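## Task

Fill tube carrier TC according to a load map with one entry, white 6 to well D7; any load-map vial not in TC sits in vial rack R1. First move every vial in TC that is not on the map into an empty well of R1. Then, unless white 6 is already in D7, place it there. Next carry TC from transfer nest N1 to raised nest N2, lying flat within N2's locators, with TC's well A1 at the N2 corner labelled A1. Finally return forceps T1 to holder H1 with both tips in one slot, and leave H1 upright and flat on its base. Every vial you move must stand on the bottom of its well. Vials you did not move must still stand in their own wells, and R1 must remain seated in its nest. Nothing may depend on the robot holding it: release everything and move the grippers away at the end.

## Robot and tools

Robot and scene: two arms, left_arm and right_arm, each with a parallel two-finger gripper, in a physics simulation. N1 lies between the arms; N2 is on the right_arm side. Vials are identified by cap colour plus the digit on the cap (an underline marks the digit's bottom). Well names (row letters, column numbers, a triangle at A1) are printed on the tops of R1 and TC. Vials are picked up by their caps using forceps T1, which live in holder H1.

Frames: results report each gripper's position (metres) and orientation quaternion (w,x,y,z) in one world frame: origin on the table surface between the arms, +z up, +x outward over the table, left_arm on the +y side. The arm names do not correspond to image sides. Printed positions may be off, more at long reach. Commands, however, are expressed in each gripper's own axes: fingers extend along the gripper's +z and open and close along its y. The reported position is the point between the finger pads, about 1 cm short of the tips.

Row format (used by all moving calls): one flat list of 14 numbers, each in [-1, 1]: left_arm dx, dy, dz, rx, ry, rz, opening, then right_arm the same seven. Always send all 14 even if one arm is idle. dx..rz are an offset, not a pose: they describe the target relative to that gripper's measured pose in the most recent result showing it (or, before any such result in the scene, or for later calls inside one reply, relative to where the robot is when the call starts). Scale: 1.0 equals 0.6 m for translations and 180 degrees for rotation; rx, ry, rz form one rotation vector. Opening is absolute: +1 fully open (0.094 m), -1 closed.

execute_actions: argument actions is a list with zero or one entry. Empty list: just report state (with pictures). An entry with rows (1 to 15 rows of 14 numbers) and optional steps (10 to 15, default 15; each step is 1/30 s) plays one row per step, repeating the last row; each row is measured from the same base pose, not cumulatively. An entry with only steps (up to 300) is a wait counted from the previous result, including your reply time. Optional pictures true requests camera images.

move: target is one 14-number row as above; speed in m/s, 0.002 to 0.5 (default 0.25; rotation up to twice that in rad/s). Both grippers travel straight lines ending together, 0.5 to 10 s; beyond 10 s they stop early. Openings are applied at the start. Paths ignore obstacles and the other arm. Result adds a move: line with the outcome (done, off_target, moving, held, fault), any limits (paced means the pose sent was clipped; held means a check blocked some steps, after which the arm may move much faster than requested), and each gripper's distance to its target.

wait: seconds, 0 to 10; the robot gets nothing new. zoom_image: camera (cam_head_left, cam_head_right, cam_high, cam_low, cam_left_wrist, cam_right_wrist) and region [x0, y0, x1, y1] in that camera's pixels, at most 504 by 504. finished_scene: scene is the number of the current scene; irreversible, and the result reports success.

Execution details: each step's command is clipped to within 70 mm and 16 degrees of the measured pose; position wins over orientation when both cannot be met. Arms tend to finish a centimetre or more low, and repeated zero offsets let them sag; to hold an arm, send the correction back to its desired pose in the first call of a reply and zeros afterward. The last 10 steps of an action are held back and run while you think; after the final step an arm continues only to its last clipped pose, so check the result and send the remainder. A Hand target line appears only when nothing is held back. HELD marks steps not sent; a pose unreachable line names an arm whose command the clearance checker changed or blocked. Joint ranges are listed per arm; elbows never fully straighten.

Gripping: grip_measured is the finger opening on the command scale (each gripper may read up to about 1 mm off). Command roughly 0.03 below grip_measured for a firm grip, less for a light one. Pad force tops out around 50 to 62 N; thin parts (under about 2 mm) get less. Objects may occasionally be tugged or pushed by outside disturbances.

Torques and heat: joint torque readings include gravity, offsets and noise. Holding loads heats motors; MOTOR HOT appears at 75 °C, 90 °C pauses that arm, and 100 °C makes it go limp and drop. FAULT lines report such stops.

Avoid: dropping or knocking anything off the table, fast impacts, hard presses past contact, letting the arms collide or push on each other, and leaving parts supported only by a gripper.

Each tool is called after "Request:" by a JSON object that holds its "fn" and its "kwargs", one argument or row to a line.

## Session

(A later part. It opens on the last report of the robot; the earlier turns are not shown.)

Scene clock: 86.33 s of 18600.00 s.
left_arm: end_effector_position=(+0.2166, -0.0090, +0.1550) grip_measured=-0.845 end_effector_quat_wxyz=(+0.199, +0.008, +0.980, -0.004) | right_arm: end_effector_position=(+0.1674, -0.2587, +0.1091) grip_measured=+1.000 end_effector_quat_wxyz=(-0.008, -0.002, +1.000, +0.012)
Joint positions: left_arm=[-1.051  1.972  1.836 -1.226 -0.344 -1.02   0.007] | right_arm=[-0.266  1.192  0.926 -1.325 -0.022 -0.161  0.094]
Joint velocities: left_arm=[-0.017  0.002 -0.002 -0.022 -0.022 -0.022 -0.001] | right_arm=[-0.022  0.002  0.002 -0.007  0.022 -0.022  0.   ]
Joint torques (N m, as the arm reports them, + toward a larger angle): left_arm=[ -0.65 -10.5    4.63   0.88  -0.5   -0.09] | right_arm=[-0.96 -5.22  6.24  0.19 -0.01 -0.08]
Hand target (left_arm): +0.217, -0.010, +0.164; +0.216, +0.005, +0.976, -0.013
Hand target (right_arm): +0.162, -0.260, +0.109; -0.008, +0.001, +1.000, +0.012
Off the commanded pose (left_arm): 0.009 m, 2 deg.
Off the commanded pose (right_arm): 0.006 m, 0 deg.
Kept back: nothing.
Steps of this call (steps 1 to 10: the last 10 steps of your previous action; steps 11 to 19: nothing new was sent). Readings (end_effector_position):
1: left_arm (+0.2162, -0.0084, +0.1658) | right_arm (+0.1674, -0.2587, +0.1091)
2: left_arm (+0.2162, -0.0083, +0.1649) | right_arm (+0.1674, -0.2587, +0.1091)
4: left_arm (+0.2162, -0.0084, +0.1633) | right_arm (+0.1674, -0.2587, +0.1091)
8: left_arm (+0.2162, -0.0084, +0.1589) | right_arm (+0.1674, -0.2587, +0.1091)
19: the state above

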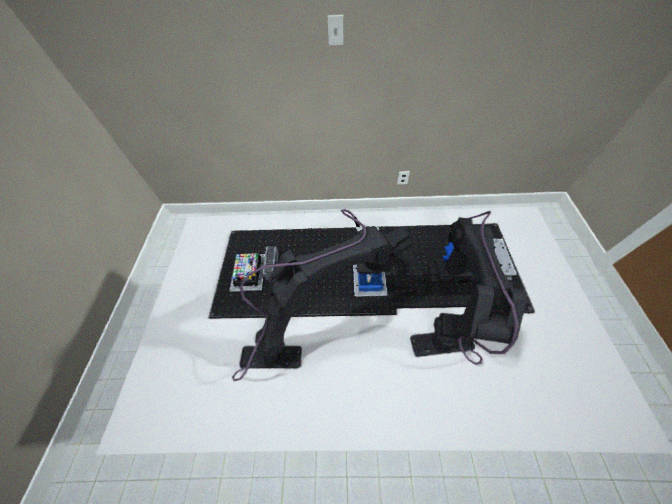

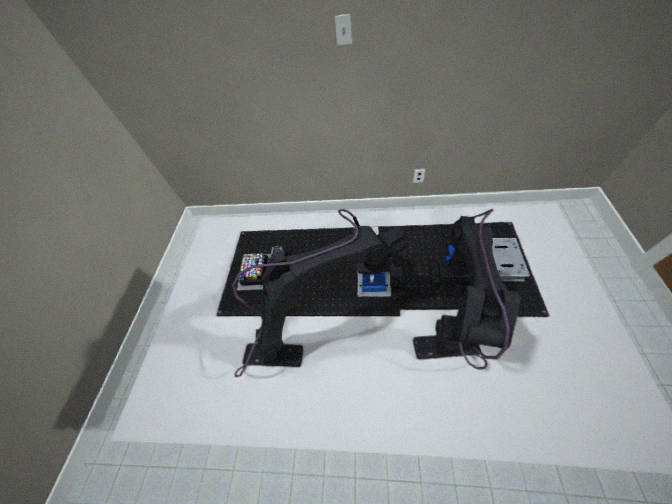

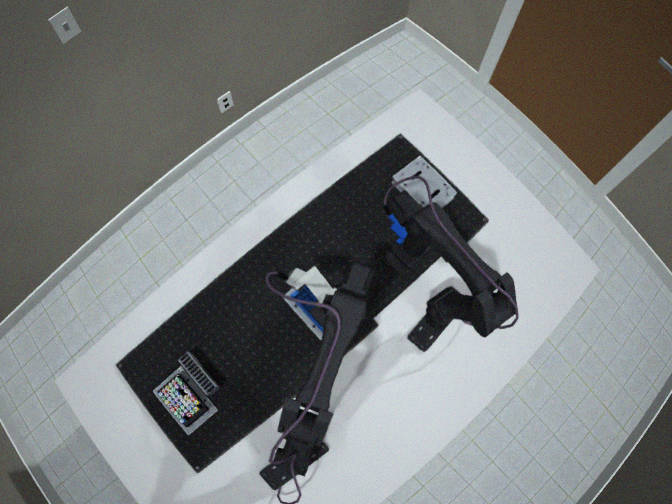

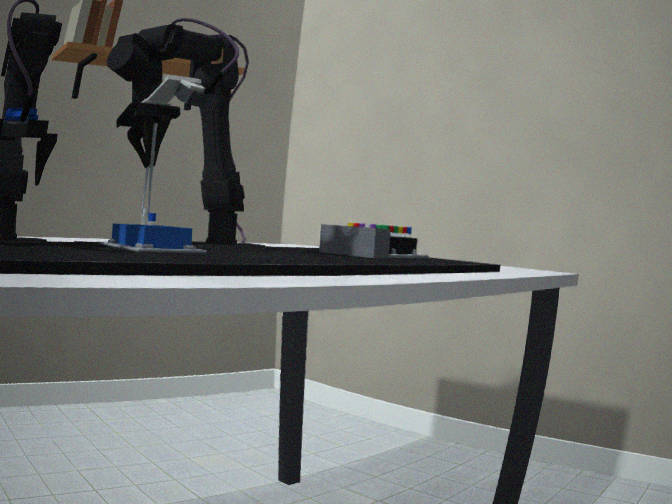

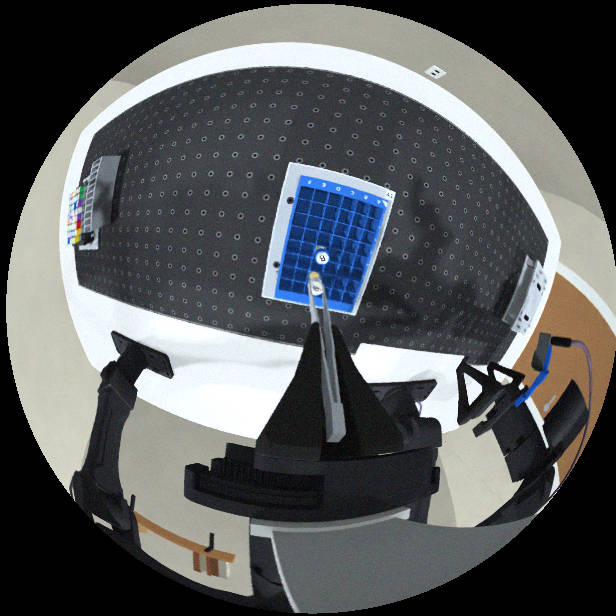

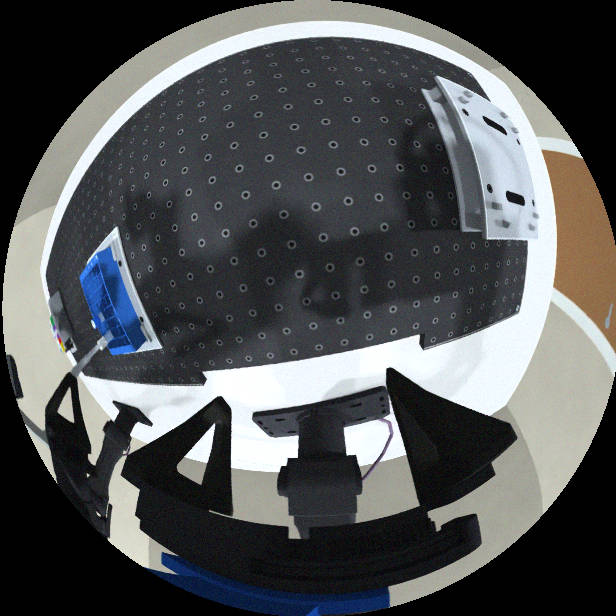

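Request:
{"fn": "execute_actions", "kwargs": {
  "actions": [
    {"rows":[[-0.0070,-0.0008,-0.0123,0.0053,-0.0118,-0.0023,-0.855,0.009,-0.002,0,0,0,0.002,1],[-0.0066,-0.0008,-0.0114,0.0053,-0.0118,-0.0023,-0.855,0.009,-0.002,0,0,0,0.002,1],[-0.0062,-0.0008,-0.0104,0.0053,-0.0118,-0.0023,-0.855,0.009,-0.002,0,0,0,0.002,1],[-0.0058,-0.0008,-0.0095,0.0053,-0.0118,-0.0023,-0.855,0.009,-0.002,0,0,0,0.002,1],[-0.0054,-0.0008,-0.0086,0.0053,-0.0118,-0.0023,-0.855,0.009,-0.002,0,0,0,0.002,1],[-0.0051,-0.0008,-0.0077,0.0053,-0.0118,-0.0023,-0.855,0.009,-0.002,0,0,0,0.002,1],[-0.0047,-0.0008,-0.0068,0.0053,-0.0118,-0.0023,-0.855,0.009,-0.002,0,0,0,0.002,1],[-0.0043,-0.0008,-0.0058,0.0053,-0.0118,-0.0023,-0.855,0.009,-0.002,0,0,0,0.002,1],[-0.0039,-0.0008,-0.0049,0.0053,-0.0118,-0.0023,-0.855,0.009,-0.002,0,0,0,0.002,1],[-0.0035,-0.0008,-0.0040,0.0053,-0.0118,-0.0023,-0.855,0.009,-0.002,0,0,0,0.002,1]],"steps":15}
  ]
}}

Request:
{"fn": "wait", "kwargs": {
  "seconds": 0.2
}}

Request:
{"fn": "zoom_image", "kwargs": {
  "camera": "cam_low",
  "region": [115,180,185,250]
}}

Scene clock: 87.70 s of 18600.00 s.
left_arm: end_effector_position=(+0.2167, -0.0092, +0.1543) grip_measured=-0.845 end_effector_quat_wxyz=(+0.200, +0.008, +0.980, -0.005) | right_arm: end_effector_position=(+0.1674, -0.2587, +0.1091) grip_measured=+1.000 end_effector_quat_wxyz=(-0.008, -0.002, +1.000, +0.012)
Joint positions: left_arm=[-1.051  1.971  1.83  -1.219 -0.345 -1.02   0.007] | right_arm=[-0.266  1.192  0.926 -1.325 -0.022 -0.161  0.094]
Joint velocities: left_arm=[ 0.002 -0.027 -0.11  -0.037 -0.037  0.125  0.   ] | right_arm=[-0.012 -0.002 -0.012 -0.007  0.007  0.022  0.   ]
Joint torques (N m, as the arm reports them, + toward a larger angle): left_arm=[ -0.7  -10.25   4.58   0.88  -0.52  -0.05] | right_arm=[-0.98 -5.19  6.24  0.2  -0.01 -0.09]
Steps of this call (steps 1 to 36: nothing new was sent; steps 37 to 41: the first 5 steps of this action). Readings (end_effector_position):
37: left_arm (+0.2166, -0.0092, +0.1550) | right_arm (+0.1674, -0.2587, +0.1091)
38: left_arm (+0.2167, -0.0093, +0.1550) | right_arm (+0.1674, -0.2587, +0.1091)
40: left_arm (+0.2169, -0.0095, +0.1547) | right_arm (+0.1674, -0.2587, +0.1091)
41: the state above

Scene clock: 88.23 s of 18600.00 s.
left_arm: end_effector_position=(+0.2166, -0.0090, +0.1492) grip_measured=-0.845 end_effector_quat_wxyz=(+0.199, +0.008, +0.980, -0.004) | right_arm: end_effector_position=(+0.1674, -0.2587, +0.1091) grip_measured=+1.000 end_effector_quat_wxyz=(-0.008, -0.002, +1.000, +0.012)
Joint positions: left_arm=[-1.051  1.969  1.808 -1.2   -0.345 -1.02   0.007] | right_arm=[-0.266  1.192  0.926 -1.325 -0.022 -0.161  0.094]
Joint velocities: left_arm=[ 0.017 -0.002  0.007  0.007  0.022  0.007 -0.   ] | right_arm=[ 0.002 -0.012 -0.007 -0.022 -0.051  0.037  0.   ]
Joint torques (N m, as the arm reports them, + toward a larger angle): left_arm=[ -0.7  -10.48   4.58   0.88  -0.53  -0.06] | right_arm=[-0.96 -5.21  6.27  0.19 -0.02 -0.06]
Hand target (left_arm): +0.218, -0.009, +0.158; +0.217, +0.006, +0.976, -0.012
Hand target (right_arm): +0.162, -0.260, +0.109; -0.008, +0.001, +1.000, +0.012
Off the commanded pose (left_arm): 0.009 m, 2 deg.
Off the commanded pose (right_arm): 0.006 m, 0 deg.
Kept back: nothing.
Steps of this call (steps 1 to 10: the last 10 steps of your previous action; steps 11 to 16: nothing new was sent). Readings (end_effector_position):
1: left_arm (+0.2165, -0.0088, +0.1535) | right_arm (+0.1674, -0.2587, +0.1091)
2: left_arm (+0.2164, -0.0085, +0.1529) | right_arm (+0.1674, -0.2587, +0.1091)
4: left_arm (+0.2164, -0.0085, +0.1513) | right_arm (+0.1674, -0.2587, +0.1091)
8: left_arm (+0.2164, -0.0087, +0.1493) | right_arm (+0.1674, -0.2587, +0.1091)
16: the state above

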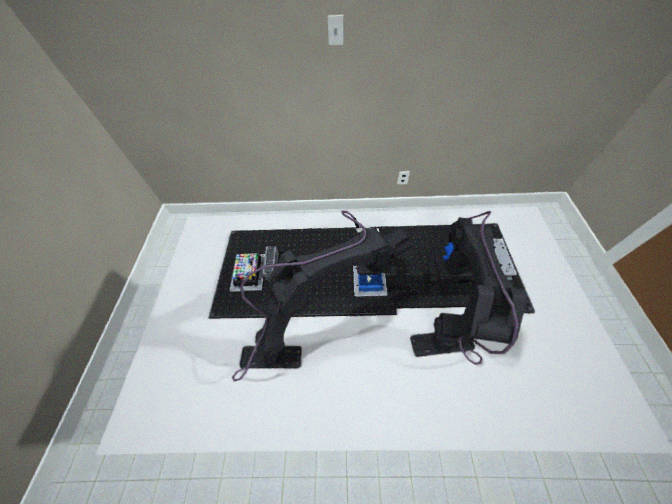

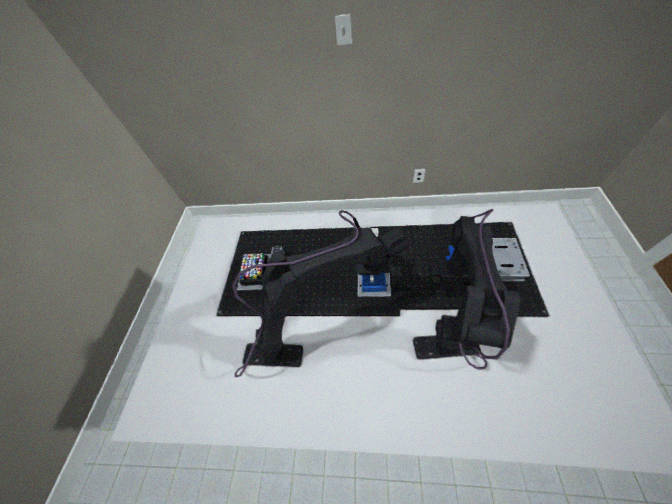

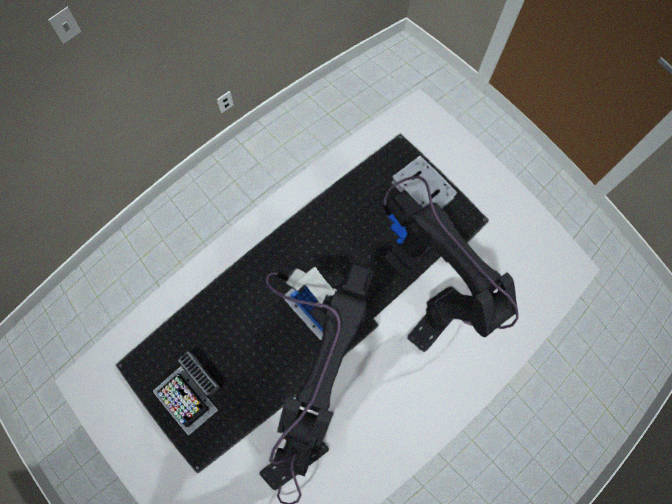

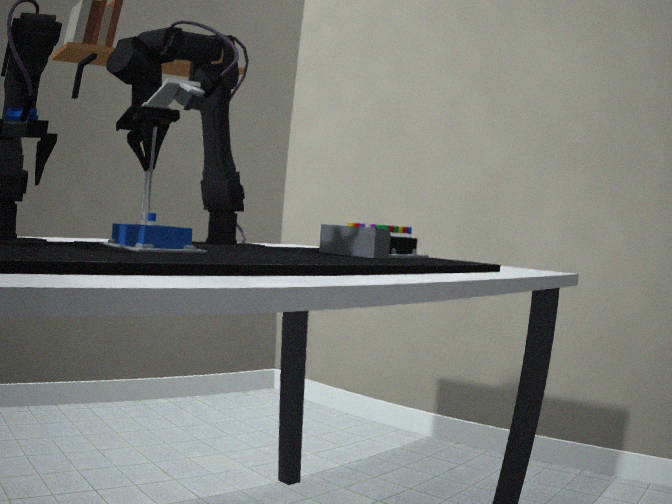

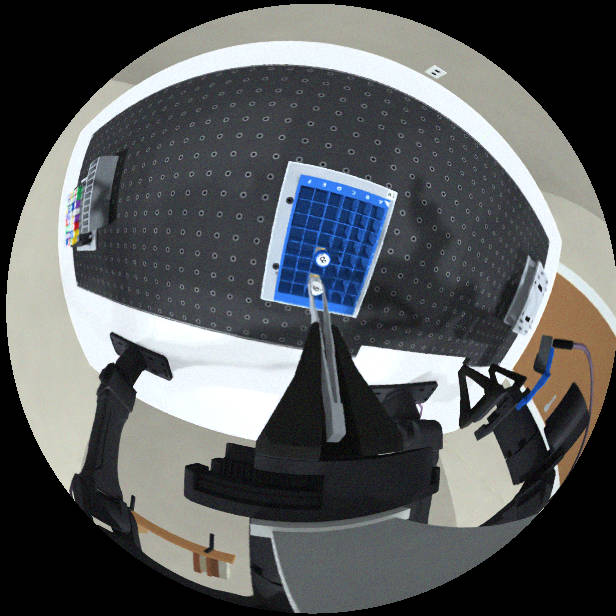

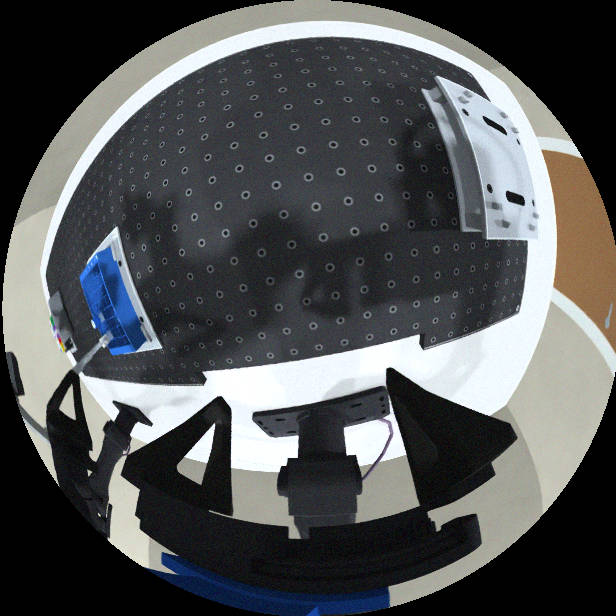

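Region (115, 180, 185, 250) of cam_low's 672x504 image, scaled by 7.200, with more detail than that image has.

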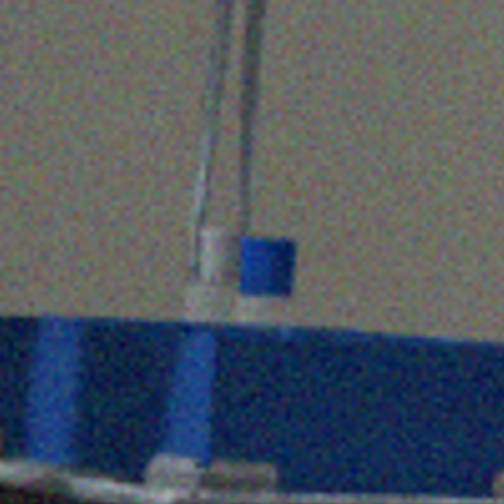

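Request:
{"fn": "execute_actions", "kwargs": {
  "actions": [
    {"rows":[[-0.0070,-0.0008,-0.0122,0.0053,-0.0118,-0.0023,-0.855,0.009,-0.002,0,0,0,0.002,1],[-0.0067,-0.0008,-0.0114,0.0053,-0.0118,-0.0023,-0.855,0.009,-0.002,0,0,0,0.002,1],[-0.0063,-0.0008,-0.0106,0.0053,-0.0118,-0.0023,-0.855,0.009,-0.002,0,0,0,0.002,1],[-0.0063,-0.0008,-0.0106,0.0053,-0.0118,-0.0023,-0.855,0.009,-0.002,0,0,0,0.002,1],[-0.0063,-0.0008,-0.0106,0.0053,-0.0118,-0.0023,-0.855,0.009,-0.002,0,0,0,0.002,1],[-0.0063,-0.0008,-0.0106,0.0053,-0.0118,-0.0023,-0.855,0.009,-0.002,0,0,0,0.002,1],[-0.0063,-0.0008,-0.0106,0.0053,-0.0118,-0.0023,-0.855,0.009,-0.002,0,0,0,0.002,1],[-0.0063,-0.0008,-0.0106,0.0053,-0.0118,-0.0023,-0.84,0.009,-0.002,0,0,0,0.002,1],[-0.0063,-0.0008,-0.0106,0.0053,-0.0118,-0.0023,-0.825,0.009,-0.002,0,0,0,0.002,1],[-0.0063,-0.0008,-0.0106,0.0053,-0.0118,-0.0023,-0.81,0.009,-0.002,0,0,0,0.002,1],[-0.0063,-0.0008,-0.0106,0.0053,-0.0118,-0.0023,-0.795,0.009,-0.002,0,0,0,0.002,1],[-0.0063,-0.0008,-0.0106,0.0053,-0.0118,-0.0023,-0.78,0.009,-0.002,0,0,0,0.002,1],[-0.0063,-0.0008,-0.0106,0.0053,-0.0118,-0.0023,-0.765,0.009,-0.002,0,0,0,0.002,1]],"steps":15}
  ]
}}

Request:
{"fn": "wait", "kwargs": {
  "seconds": 0.2
}}

Request:
{"fn": "zoom_image", "kwargs": {
  "camera": "cam_left_wrist",
  "region": [285,245,345,305]
}}

Request:
{"fn": "zoom_image", "kwargs": {
  "camera": "cam_low",
  "region": [115,180,185,250]
}}

Scene clock: 90.47 s of 18600.00 s.
left_arm: end_effector_position=(+0.2169, -0.0095, +0.1493) grip_measured=-0.845 end_effector_quat_wxyz=(+0.200, +0.008, +0.980, -0.005) | right_arm: end_effector_position=(+0.1674, -0.2587, +0.1091) grip_measured=+1.000 end_effector_quat_wxyz=(-0.008, -0.002, +1.000, +0.012)
Joint positions: left_arm=[-1.051  1.969  1.808 -1.197 -0.345 -1.02   0.007] | right_arm=[-0.266  1.192  0.926 -1.325 -0.022 -0.161  0.094]
Joint velocities: left_arm=[ 0.012 -0.012 -0.007  0.022 -0.037 -0.022 -0.   ] | right_arm=[ 0.017 -0.012 -0.012 -0.037  0.022 -0.007  0.   ]
Joint torques (N m, as the arm reports them, + toward a larger angle): left_arm=[ -0.67 -10.57   3.93   0.96  -0.52  -0.07] | right_arm=[-0.96 -5.24  6.31  0.19 -0.01 -0.08]
Steps of this call (steps 1 to 62: nothing new was sent; steps 63 to 67: the first 5 steps of this action). Readings (end_effector_position):
63: left_arm (+0.2167, -0.0091, +0.1492) | right_arm (+0.1674, -0.2587, +0.1091)
64: left_arm (+0.2167, -0.0092, +0.1492) | right_arm (+0.1674, -0.2587, +0.1091)
66: left_arm (+0.2169, -0.0095, +0.1493) | right_arm (+0.1674, -0.2587, +0.1091)
67: the state above

Scene clock: 91.00 s of 18600.00 s.
left_arm: end_effector_position=(+0.2175, -0.0105, +0.1496) grip_measured=-0.767 end_effector_quat_wxyz=(+0.201, +0.008, +0.979, -0.007) | right_arm: end_effector_position=(+0.1674, -0.2587, +0.1091) grip_measured=+1.000 end_effector_quat_wxyz=(-0.008, -0.002, +1.000, +0.012)
Joint positions: left_arm=[-1.051  1.969  1.808 -1.192 -0.345 -1.02   0.011] | right_arm=[-0.266  1.192  0.926 -1.325 -0.022 -0.161  0.094]
Joint velocities: left_arm=[-0.002  0.002 -0.012  0.007 -0.037  0.037 -0.   ] | right_arm=[-0.007 -0.002 -0.012 -0.007 -0.007  0.051  0.   ]
Joint torques (N m, as the arm reports them, + toward a larger angle): left_arm=[ -0.72 -10.57   3.94   0.91  -0.53  -0.05] | right_arm=[-0.93 -5.23  6.22  0.19 -0.01 -0.08]
Hand target (left_arm): +0.218, -0.009, +0.157; +0.217, +0.006, +0.976, -0.013
Hand target (right_arm): +0.162, -0.260, +0.109; -0.008, +0.001, +1.000, +0.012
Off the commanded pose (left_arm): 0.007 m, 2 deg.
Off the commanded pose (right_arm): 0.006 m, 0 deg.
Kept back: nothing.
Steps of this call (steps 1 to 10: the last 10 steps of your previous action; steps 11 to 16: nothing new was sent). Readings (end_effector_position):
1: left_arm (+0.2169, -0.0095, +0.1493) | right_arm (+0.1674, -0.2587, +0.1091)
2: left_arm (+0.2169, -0.0095, +0.1493) | right_arm (+0.1674, -0.2587, +0.1091)
4: left_arm (+0.2169, -0.0095, +0.1493) | right_arm (+0.1674, -0.2587, +0.1091)
8: left_arm (+0.2172, -0.0101, +0.1494) | right_arm (+0.1674, -0.2587, +0.1091)
16: the state above

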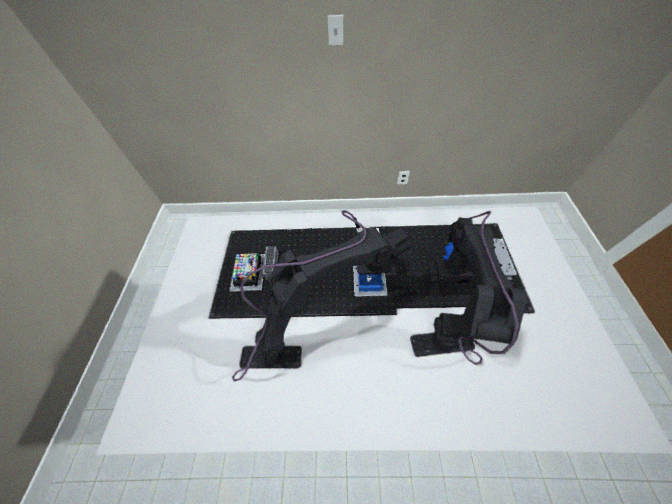

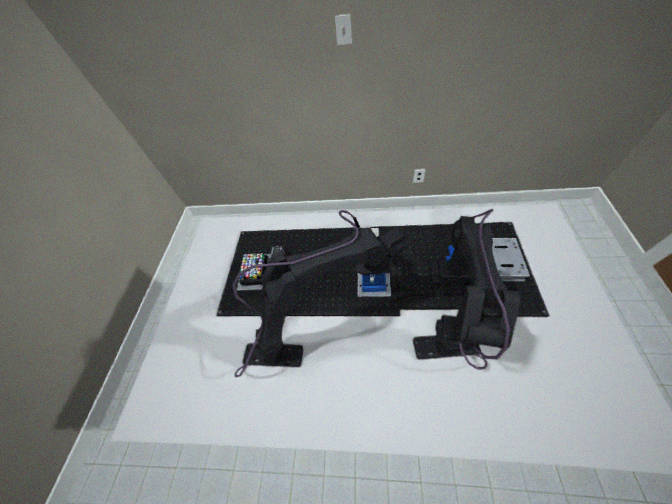

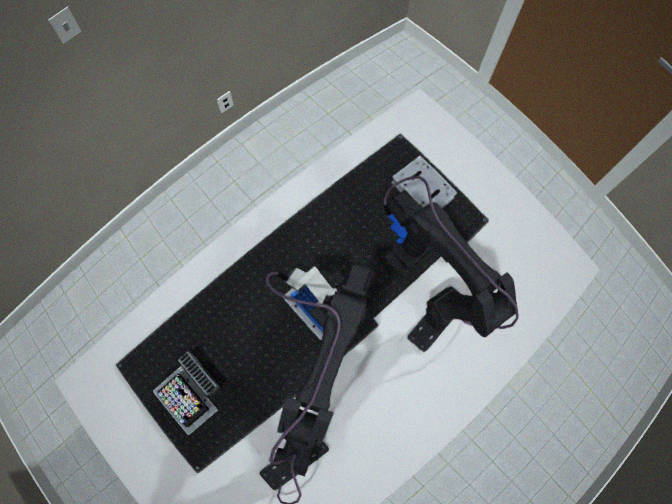

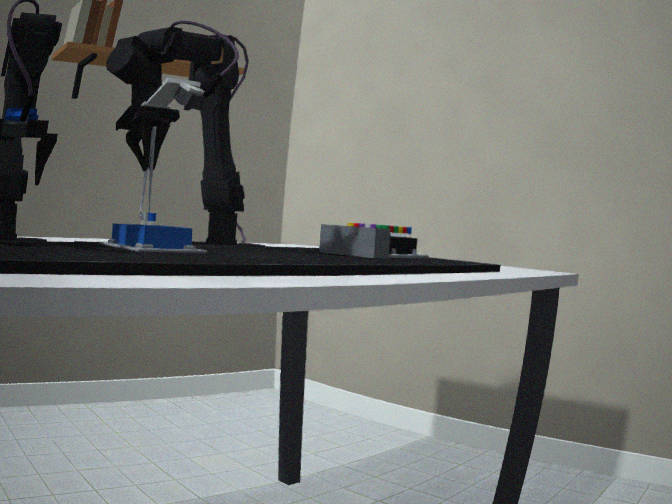

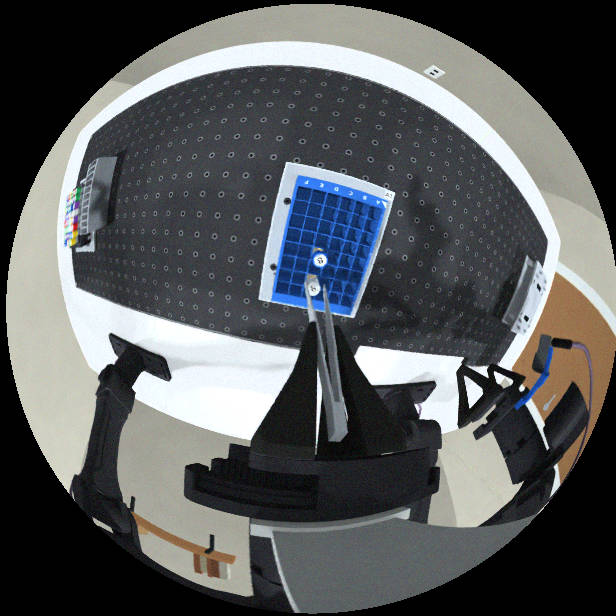

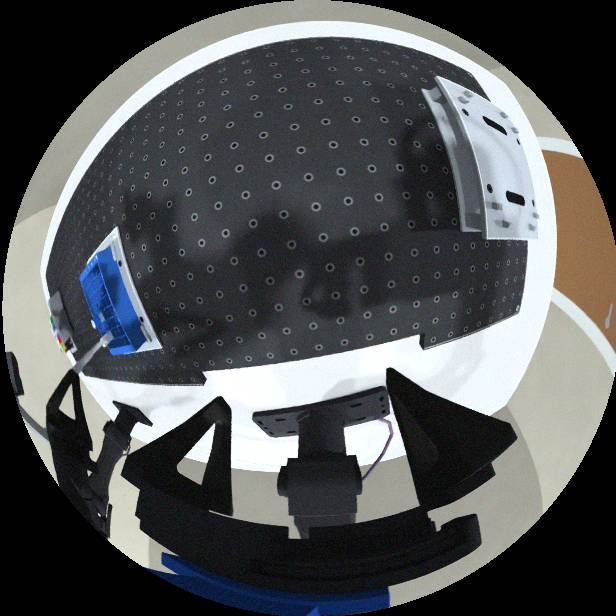

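Region (285, 245, 345, 305) of cam_left_wrist's 616x616 image, scaled by 8.400, with more detail than that image has.

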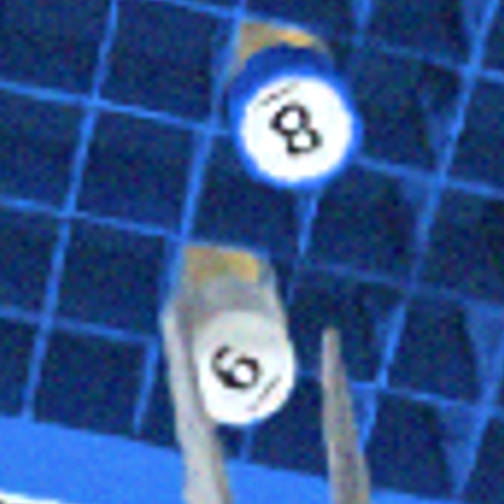

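Region (115, 180, 185, 250) of cam_low's 672x504 image, scaled by 7.200, with more detail than that image has.

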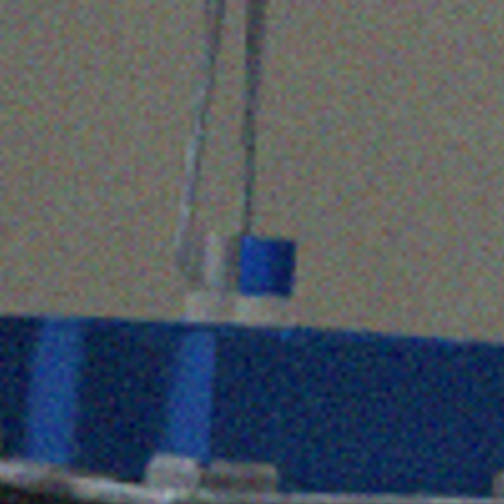

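Request:
{"fn": "execute_actions", "kwargs": {
  "actions": [
    {"rows":[[-0.0047,0.003,-0.0105,0.0034,-0.0104,-0.0019,-0.765,0.009,-0.002,0,0,0,0.002,1],[-0.0055,0.0045,-0.0102,0.0034,-0.0104,-0.0019,-0.765,0.009,-0.002,0,0,0,0.002,1],[-0.0065,0.0057,-0.0097,0.0034,-0.0104,-0.0019,-0.765,0.009,-0.002,0,0,0,0.002,1],[-0.008,0.0057,-0.0091,0.0034,-0.0104,-0.0019,-0.765,0.009,-0.002,0,0,0,0.002,1],[-0.0095,0.0058,-0.0084,0.0034,-0.0104,-0.0019,-0.765,0.009,-0.002,0,0,0,0.002,1],[-0.011,0.0058,-0.0078,0.0034,-0.0104,-0.0019,-0.765,0.009,-0.002,0,0,0,0.002,1],[-0.0125,0.0058,-0.0071,0.0034,-0.0104,-0.0019,-0.765,0.009,-0.002,0,0,0,0.002,1],[-0.014,0.0059,-0.0065,0.0034,-0.0104,-0.0019,-0.765,0.009,-0.002,0,0,0,0.002,1],[-0.0155,0.0059,-0.0059,0.0034,-0.0104,-0.0019,-0.765,0.009,-0.002,0,0,0,0.002,1],[-0.017,0.0059,-0.0052,0.0034,-0.0104,-0.0019,-0.765,0.009,-0.002,0,0,0,0.002,1],[-0.0185,0.006,-0.0046,0.0034,-0.0104,-0.0019,-0.765,0.009,-0.002,0,0,0,0.002,1],[-0.02,0.006,-0.0039,0.0034,-0.0104,-0.0019,-0.765,0.009,-0.002,0,0,0,0.002,1],[-0.0215,0.006,-0.0033,0.0034,-0.0104,-0.0019,-0.765,0.009,-0.002,0,0,0,0.002,1],[-0.023,0.0061,-0.0026,0.0034,-0.0104,-0.0019,-0.765,0.009,-0.002,0,0,0,0.002,1],[-0.0245,0.0061,-0.002,0.0034,-0.0104,-0.0019,-0.765,0.009,-0.002,0,0,0,0.002,1]],"steps":15}
  ]
}}

Request:
{"fn": "wait", "kwargs": {
  "seconds": 0.3
}}

Request:
{"fn": "zoom_image", "kwargs": {
  "camera": "cam_left_wrist",
  "region": [285,245,345,305]
}}

Scene clock: 92.97 s of 18600.00 s.
left_arm: end_effector_position=(+0.2162, -0.0083, +0.1478) grip_measured=-0.767 end_effector_quat_wxyz=(+0.200, +0.008, +0.980, -0.005) | right_arm: end_effector_position=(+0.1674, -0.2587, +0.1091) grip_measured=+1.000 end_effector_quat_wxyz=(-0.008, -0.002, +1.000, +0.012)
Joint positions: left_arm=[-1.051  1.962  1.792 -1.188 -0.345 -1.02   0.011] | right_arm=[-0.266  1.192  0.926 -1.325 -0.022 -0.161  0.094]
Joint velocities: left_arm=[-0.002 -0.007 -0.037 -0.081 -0.051  0.051  0.   ] | right_arm=[-0.007 -0.002 -0.007 -0.037 -0.007 -0.007  0.   ]
Joint torques (N m, as the arm reports them, + toward a larger angle): left_arm=[  0.23 -10.27   4.8    0.86  -0.47   0.04] | right_arm=[-0.92 -5.17  6.24  0.2  -0.01 -0.1 ]
Steps of this call (steps 1 to 54: nothing new was sent; steps 55 to 59: the first 5 steps of this action). Readings (end_effector_position):
55: left_arm (+0.2174, -0.0105, +0.1494) | right_arm (+0.1674, -0.2587, +0.1091)
56: left_arm (+0.2171, -0.0100, +0.1489) | right_arm (+0.1674, -0.2587, +0.1091)
58: left_arm (+0.2164, -0.0085, +0.1482) | right_arm (+0.1674, -0.2587, +0.1091)
59: the state above

Scene clock: 93.60 s of 18600.00 s.
left_arm: end_effector_position=(+0.2231, -0.0043, +0.1480) grip_measured=-0.767 end_effector_quat_wxyz=(+0.201, +0.008, +0.980, -0.003) | right_arm: end_effector_position=(+0.1674, -0.2587, +0.1091) grip_measured=+1.000 end_effector_quat_wxyz=(-0.008, -0.002, +1.000, +0.012)
Joint positions: left_arm=[-1.033  1.962  1.792 -1.184 -0.345 -1.001  0.011] | right_arm=[-0.266  1.192  0.926 -1.325 -0.022 -0.161  0.094]
Joint velocities: left_arm=[-0.002  0.002 -0.012 -0.007  0.007 -0.066 -0.001] | right_arm=[ 0.017 -0.012  0.002 -0.066  0.066 -0.037  0.   ]
Joint torques (N m, as the arm reports them, + toward a larger angle): left_arm=[ 0.51 -9.19  6.51  0.9  -0.41  0.08] | right_arm=[-0.92 -5.25  6.24  0.19 -0.01 -0.07]
Hand target (left_arm): +0.230, -0.006, +0.156; +0.217, +0.005, +0.976, -0.012
Hand target (right_arm): +0.162, -0.260, +0.109; -0.008, +0.001, +1.000, +0.012
Off the commanded pose (left_arm): 0.012 m, 2 deg.
Off the commanded pose (right_arm): 0.006 m, 0 deg.
Kept back: nothing.
Steps of this call (steps 1 to 10: the last 10 steps of your previous action; steps 11 to 19: nothing new was sent). Readings (end_effector_position):
1: left_arm (+0.2163, -0.0084, +0.1478) | right_arm (+0.1674, -0.2587, +0.1091)
2: left_arm (+0.2163, -0.0084, +0.1479) | right_arm (+0.1674, -0.2587, +0.1091)
4: left_arm (+0.2164, -0.0086, +0.1479) | right_arm (+0.1674, -0.2587, +0.1091)
8: left_arm (+0.2187, -0.0073, +0.1480) | right_arm (+0.1674, -0.2587, +0.1091)
19: the state above

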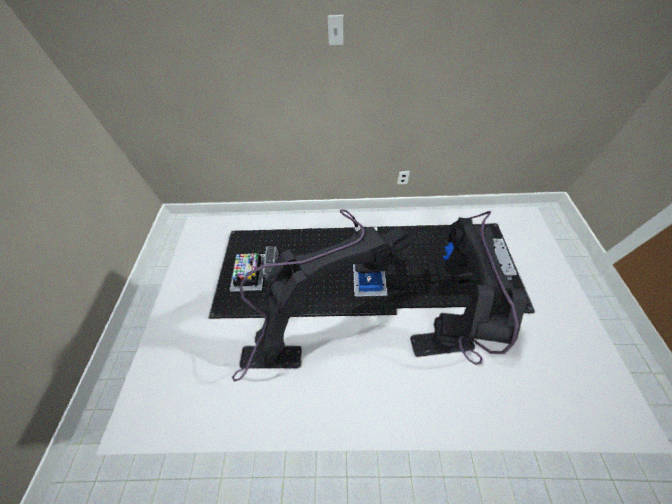

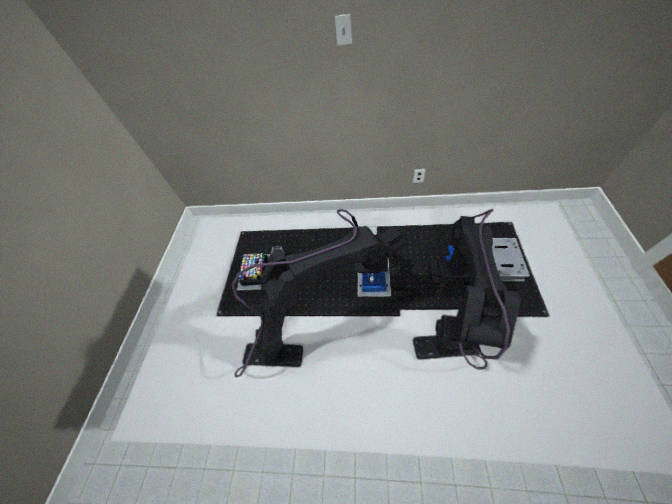

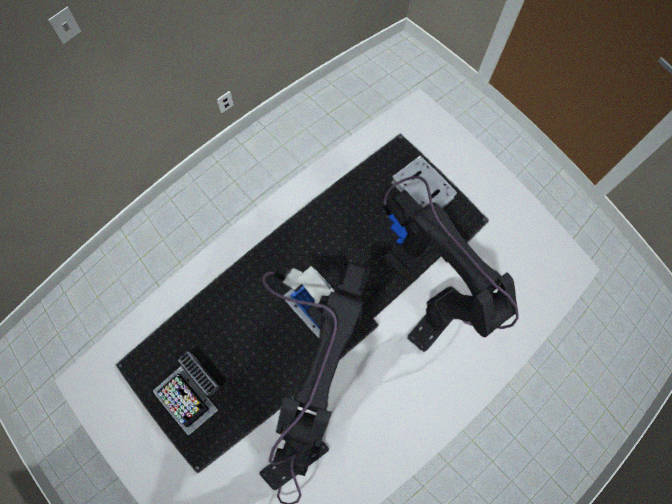

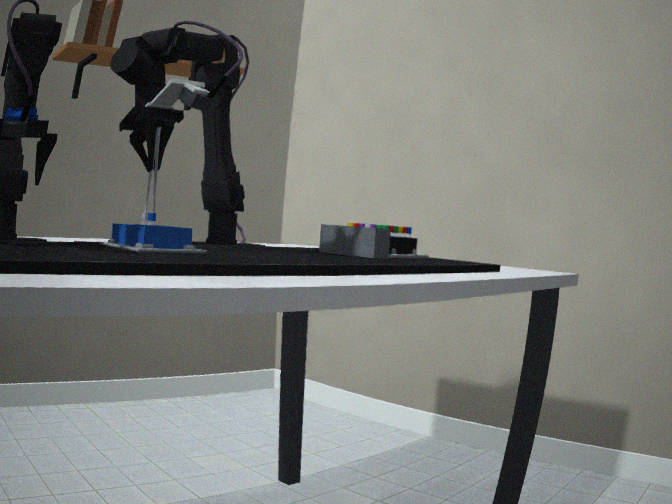

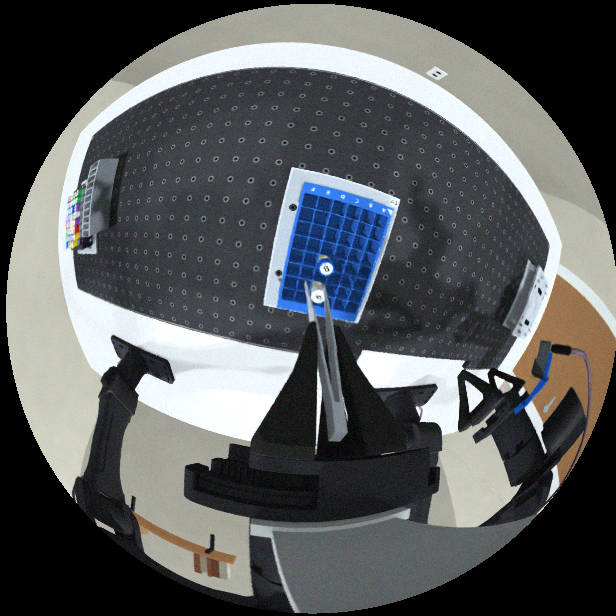

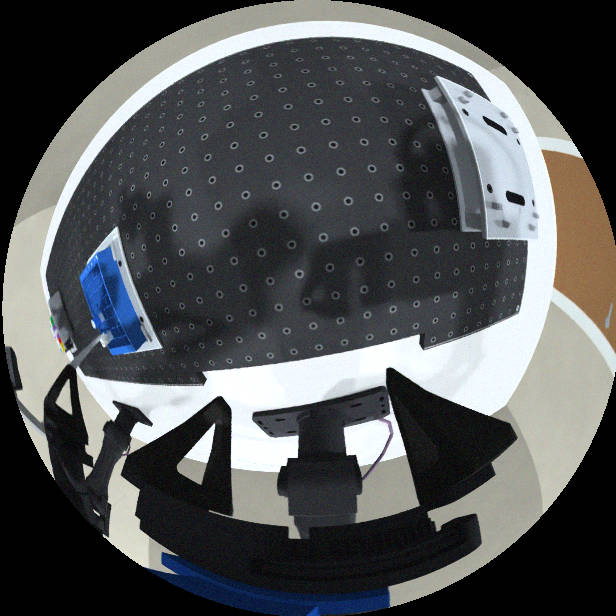

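Region (285, 245, 345, 305) of cam_left_wrist's 616x616 image, scaled by 8.400, with more detail than that image has.

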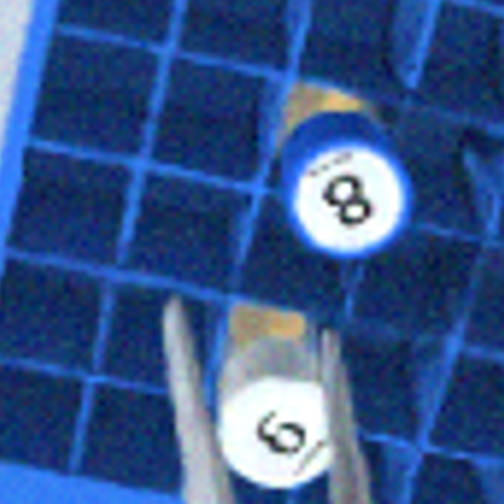

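Request:
{"fn": "execute_actions", "kwargs": {
  "actions": [
    {"rows":[[-0.0189,-0.0045,-0.0126,0.0059,-0.0105,-0.0025,-0.765,0.009,-0.002,0,0,0,0.002,1],[-0.0207,-0.0048,-0.0172,0.0059,-0.0105,-0.0025,-0.765,0.009,-0.002,0,0,0,0.002,1],[-0.0226,-0.005,-0.0217,0.0059,-0.0105,-0.0025,-0.765,0.009,-0.002,0,0,0,0.002,1],[-0.0244,-0.0052,-0.0263,0.0059,-0.0105,-0.0025,-0.765,0.009,-0.002,0,0,0,0.002,1],[-0.0262,-0.0055,-0.0308,0.0059,-0.0105,-0.0025,-0.765,0.009,-0.002,0,0,0,0.002,1],[-0.028,-0.0057,-0.0354,0.0059,-0.0105,-0.0025,-0.765,0.009,-0.002,0,0,0,0.002,1],[-0.0299,-0.006,-0.04,0.0059,-0.0105,-0.0025,-0.765,0.009,-0.002,0,0,0,0.002,1],[-0.0317,-0.0062,-0.0445,0.0059,-0.0105,-0.0025,-0.765,0.009,-0.002,0,0,0,0.002,1],[-0.0354,-0.0065,-0.0442,0.0059,-0.0105,-0.0025,-0.765,0.009,-0.002,0,0,0,0.002,1],[-0.039,-0.0068,-0.044,0.0059,-0.0105,-0.0025,-0.765,0.009,-0.002,0,0,0,0.002,1],[-0.0427,-0.0071,-0.0437,0.0059,-0.0105,-0.0025,-0.765,0.009,-0.002,0,0,0,0.002,1],[-0.0463,-0.0073,-0.0435,0.0059,-0.0105,-0.0025,-0.765,0.009,-0.002,0,0,0,0.002,1],[-0.05,-0.0076,-0.0432,0.0059,-0.0105,-0.0025,-0.765,0.009,-0.002,0,0,0,0.002,1],[-0.0536,-0.0079,-0.043,0.0059,-0.0105,-0.0025,-0.765,0.009,-0.002,0,0,0,0.002,1],[-0.0573,-0.0082,-0.0427,0.0059,-0.0105,-0.0025,-0.765,0.009,-0.002,0,0,0,0.002,1]],"steps":15}
  ]
}}

Request:
{"fn": "wait", "kwargs": {
  "seconds": 0.4
}}

Request:
{"fn": "zoom_image", "kwargs": {
  "camera": "cam_left_wrist",
  "region": [285,245,345,305]
}}

Scene clock: 96.57 s of 18600.00 s.
left_arm: end_effector_position=(+0.2240, -0.0060, +0.1532) grip_measured=-0.767 end_effector_quat_wxyz=(+0.204, +0.007, +0.979, -0.008) | right_arm: end_effector_position=(+0.1674, -0.2587, +0.1091) grip_measured=+1.000 end_effector_quat_wxyz=(-0.008, -0.002, +1.000, +0.012)
Joint positions: left_arm=[-1.033  1.962  1.811 -1.192 -0.345 -1.     0.011] | right_arm=[-0.266  1.192  0.926 -1.325 -0.022 -0.161  0.094]
Joint velocities: left_arm=[-0.002  0.022  0.339 -0.183  0.081 -0.007 -0.   ] | right_arm=[ 0.007 -0.002 -0.002  0.022 -0.022 -0.095  0.   ]
Joint torques (N m, as the arm reports them, + toward a larger angle): left_arm=[ 0.41 -8.81  8.52  0.69 -0.43  0.08] | right_arm=[-0.94 -5.18  6.22  0.18 -0.02 -0.07]
Steps of this call (steps 1 to 84: nothing new was sent; steps 85 to 89: the first 5 steps of this action). Readings (end_effector_position):
85: left_arm (+0.2231, -0.0044, +0.1480) | right_arm (+0.1674, -0.2587, +0.1091)
86: left_arm (+0.2231, -0.0044, +0.1480) | right_arm (+0.1674, -0.2587, +0.1091)
88: left_arm (+0.2235, -0.0052, +0.1506) | right_arm (+0.1674, -0.2587, +0.1091)
89: the state above

Scene clock: 97.30 s of 18600.00 s.
left_arm: end_effector_position=(+0.2420, -0.0105, +0.1778) grip_measured=-0.767 end_effector_quat_wxyz=(+0.213, +0.004, +0.977, -0.017) | right_arm: end_effector_position=(+0.1674, -0.2587, +0.1091) grip_measured=+1.000 end_effector_quat_wxyz=(-0.008, -0.002, +1.000, +0.012)
Joint positions: left_arm=[-1.002  2.005  1.961 -1.263 -0.345 -0.97   0.011] | right_arm=[-0.266  1.192  0.926 -1.325 -0.022 -0.161  0.094]
Joint velocities: left_arm=[-0.002  0.002 -0.022 -0.095  0.022 -0.051  0.001] | right_arm=[-0.007  0.002 -0.012  0.007  0.022  0.037  0.   ]
Joint torques (N m, as the arm reports them, + toward a larger angle): left_arm=[ 0.29 -8.66  7.89  0.64 -0.34  0.11] | right_arm=[-0.98 -5.22  6.24  0.2   0.   -0.08]
Hand target (left_arm): +0.244, -0.009, +0.185; +0.218, +0.006, +0.976, -0.015
Hand target (right_arm): +0.162, -0.260, +0.109; -0.008, +0.001, +1.000, +0.012
Off the commanded pose (left_arm): 0.008 m, 1 deg.
Off the commanded pose (right_arm): 0.006 m, 0 deg.
Kept back: nothing.
Steps of this call (steps 1 to 10: the last 10 steps of your previous action; steps 11 to 22: nothing new was sent). Readings (end_effector_position):
1: left_arm (+0.2247, -0.0072, +0.1569) | right_arm (+0.1674, -0.2587, +0.1091)
2: left_arm (+0.2256, -0.0087, +0.1612) | right_arm (+0.1674, -0.2587, +0.1091)
4: left_arm (+0.2273, -0.0117, +0.1702) | right_arm (+0.1674, -0.2587, +0.1091)
8: left_arm (+0.2329, -0.0153, +0.1832) | right_arm (+0.1674, -0.2587, +0.1091)
22: the state above

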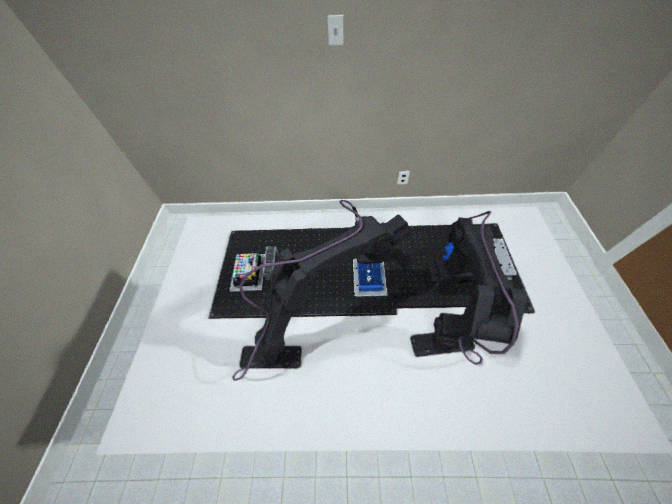

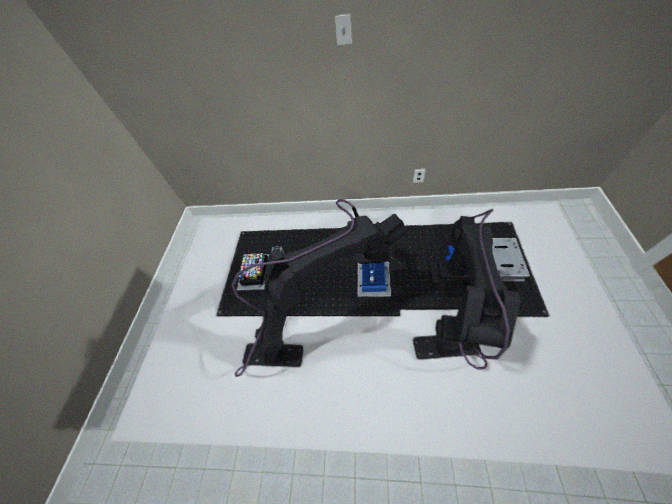

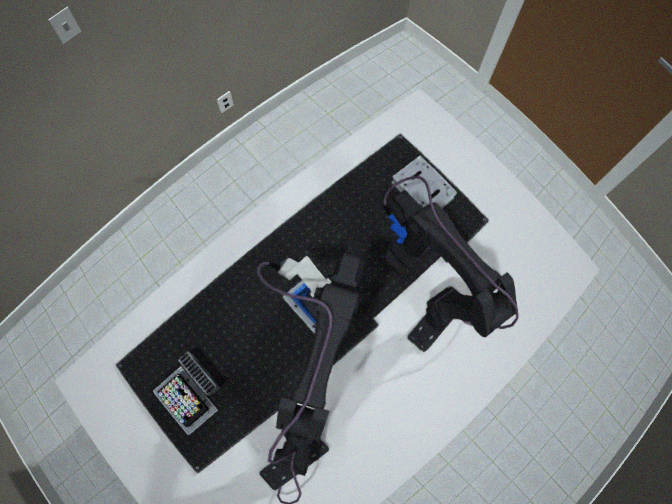

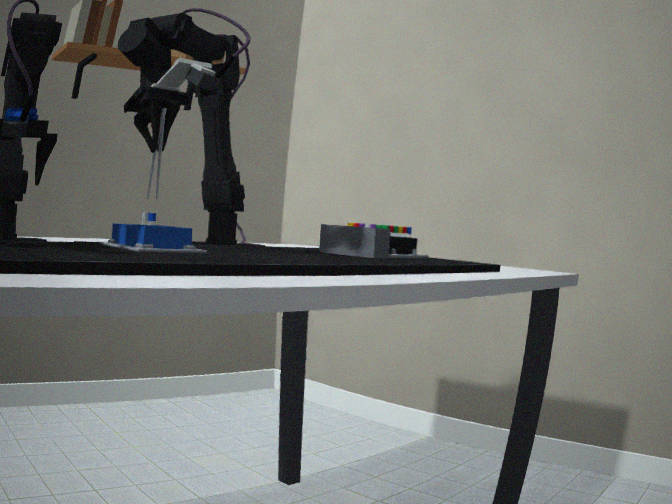

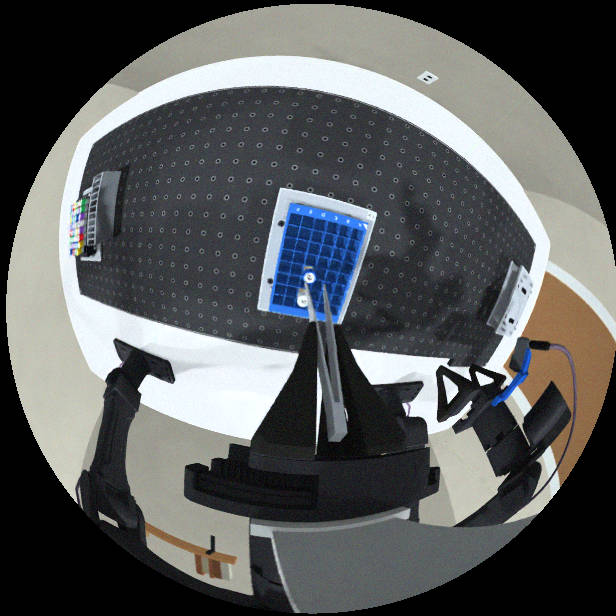

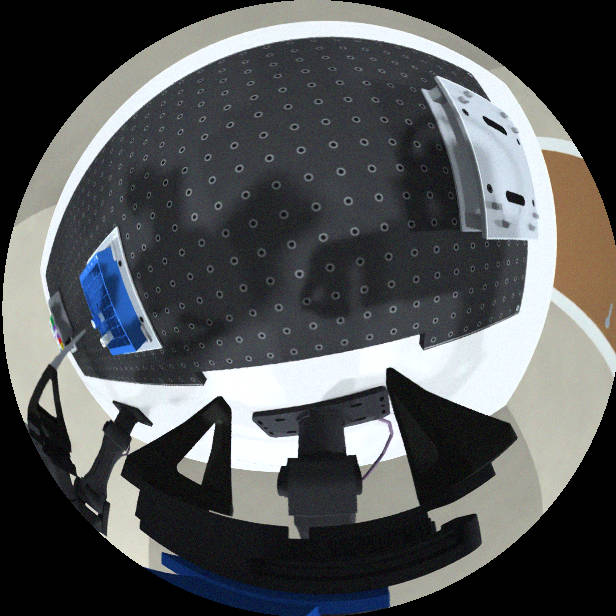

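Region (285, 245, 345, 305) of cam_left_wrist's 616x616 image, scaled by 8.400, with more detail than that image has.

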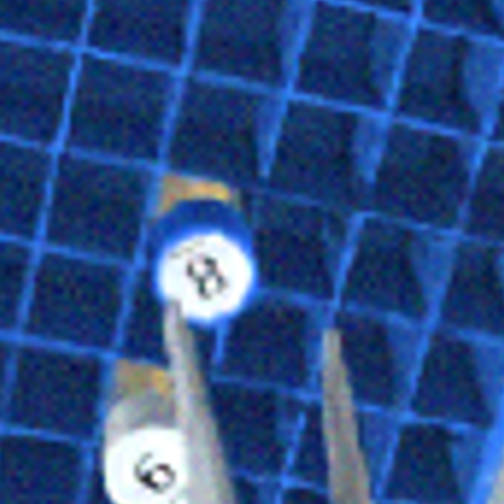

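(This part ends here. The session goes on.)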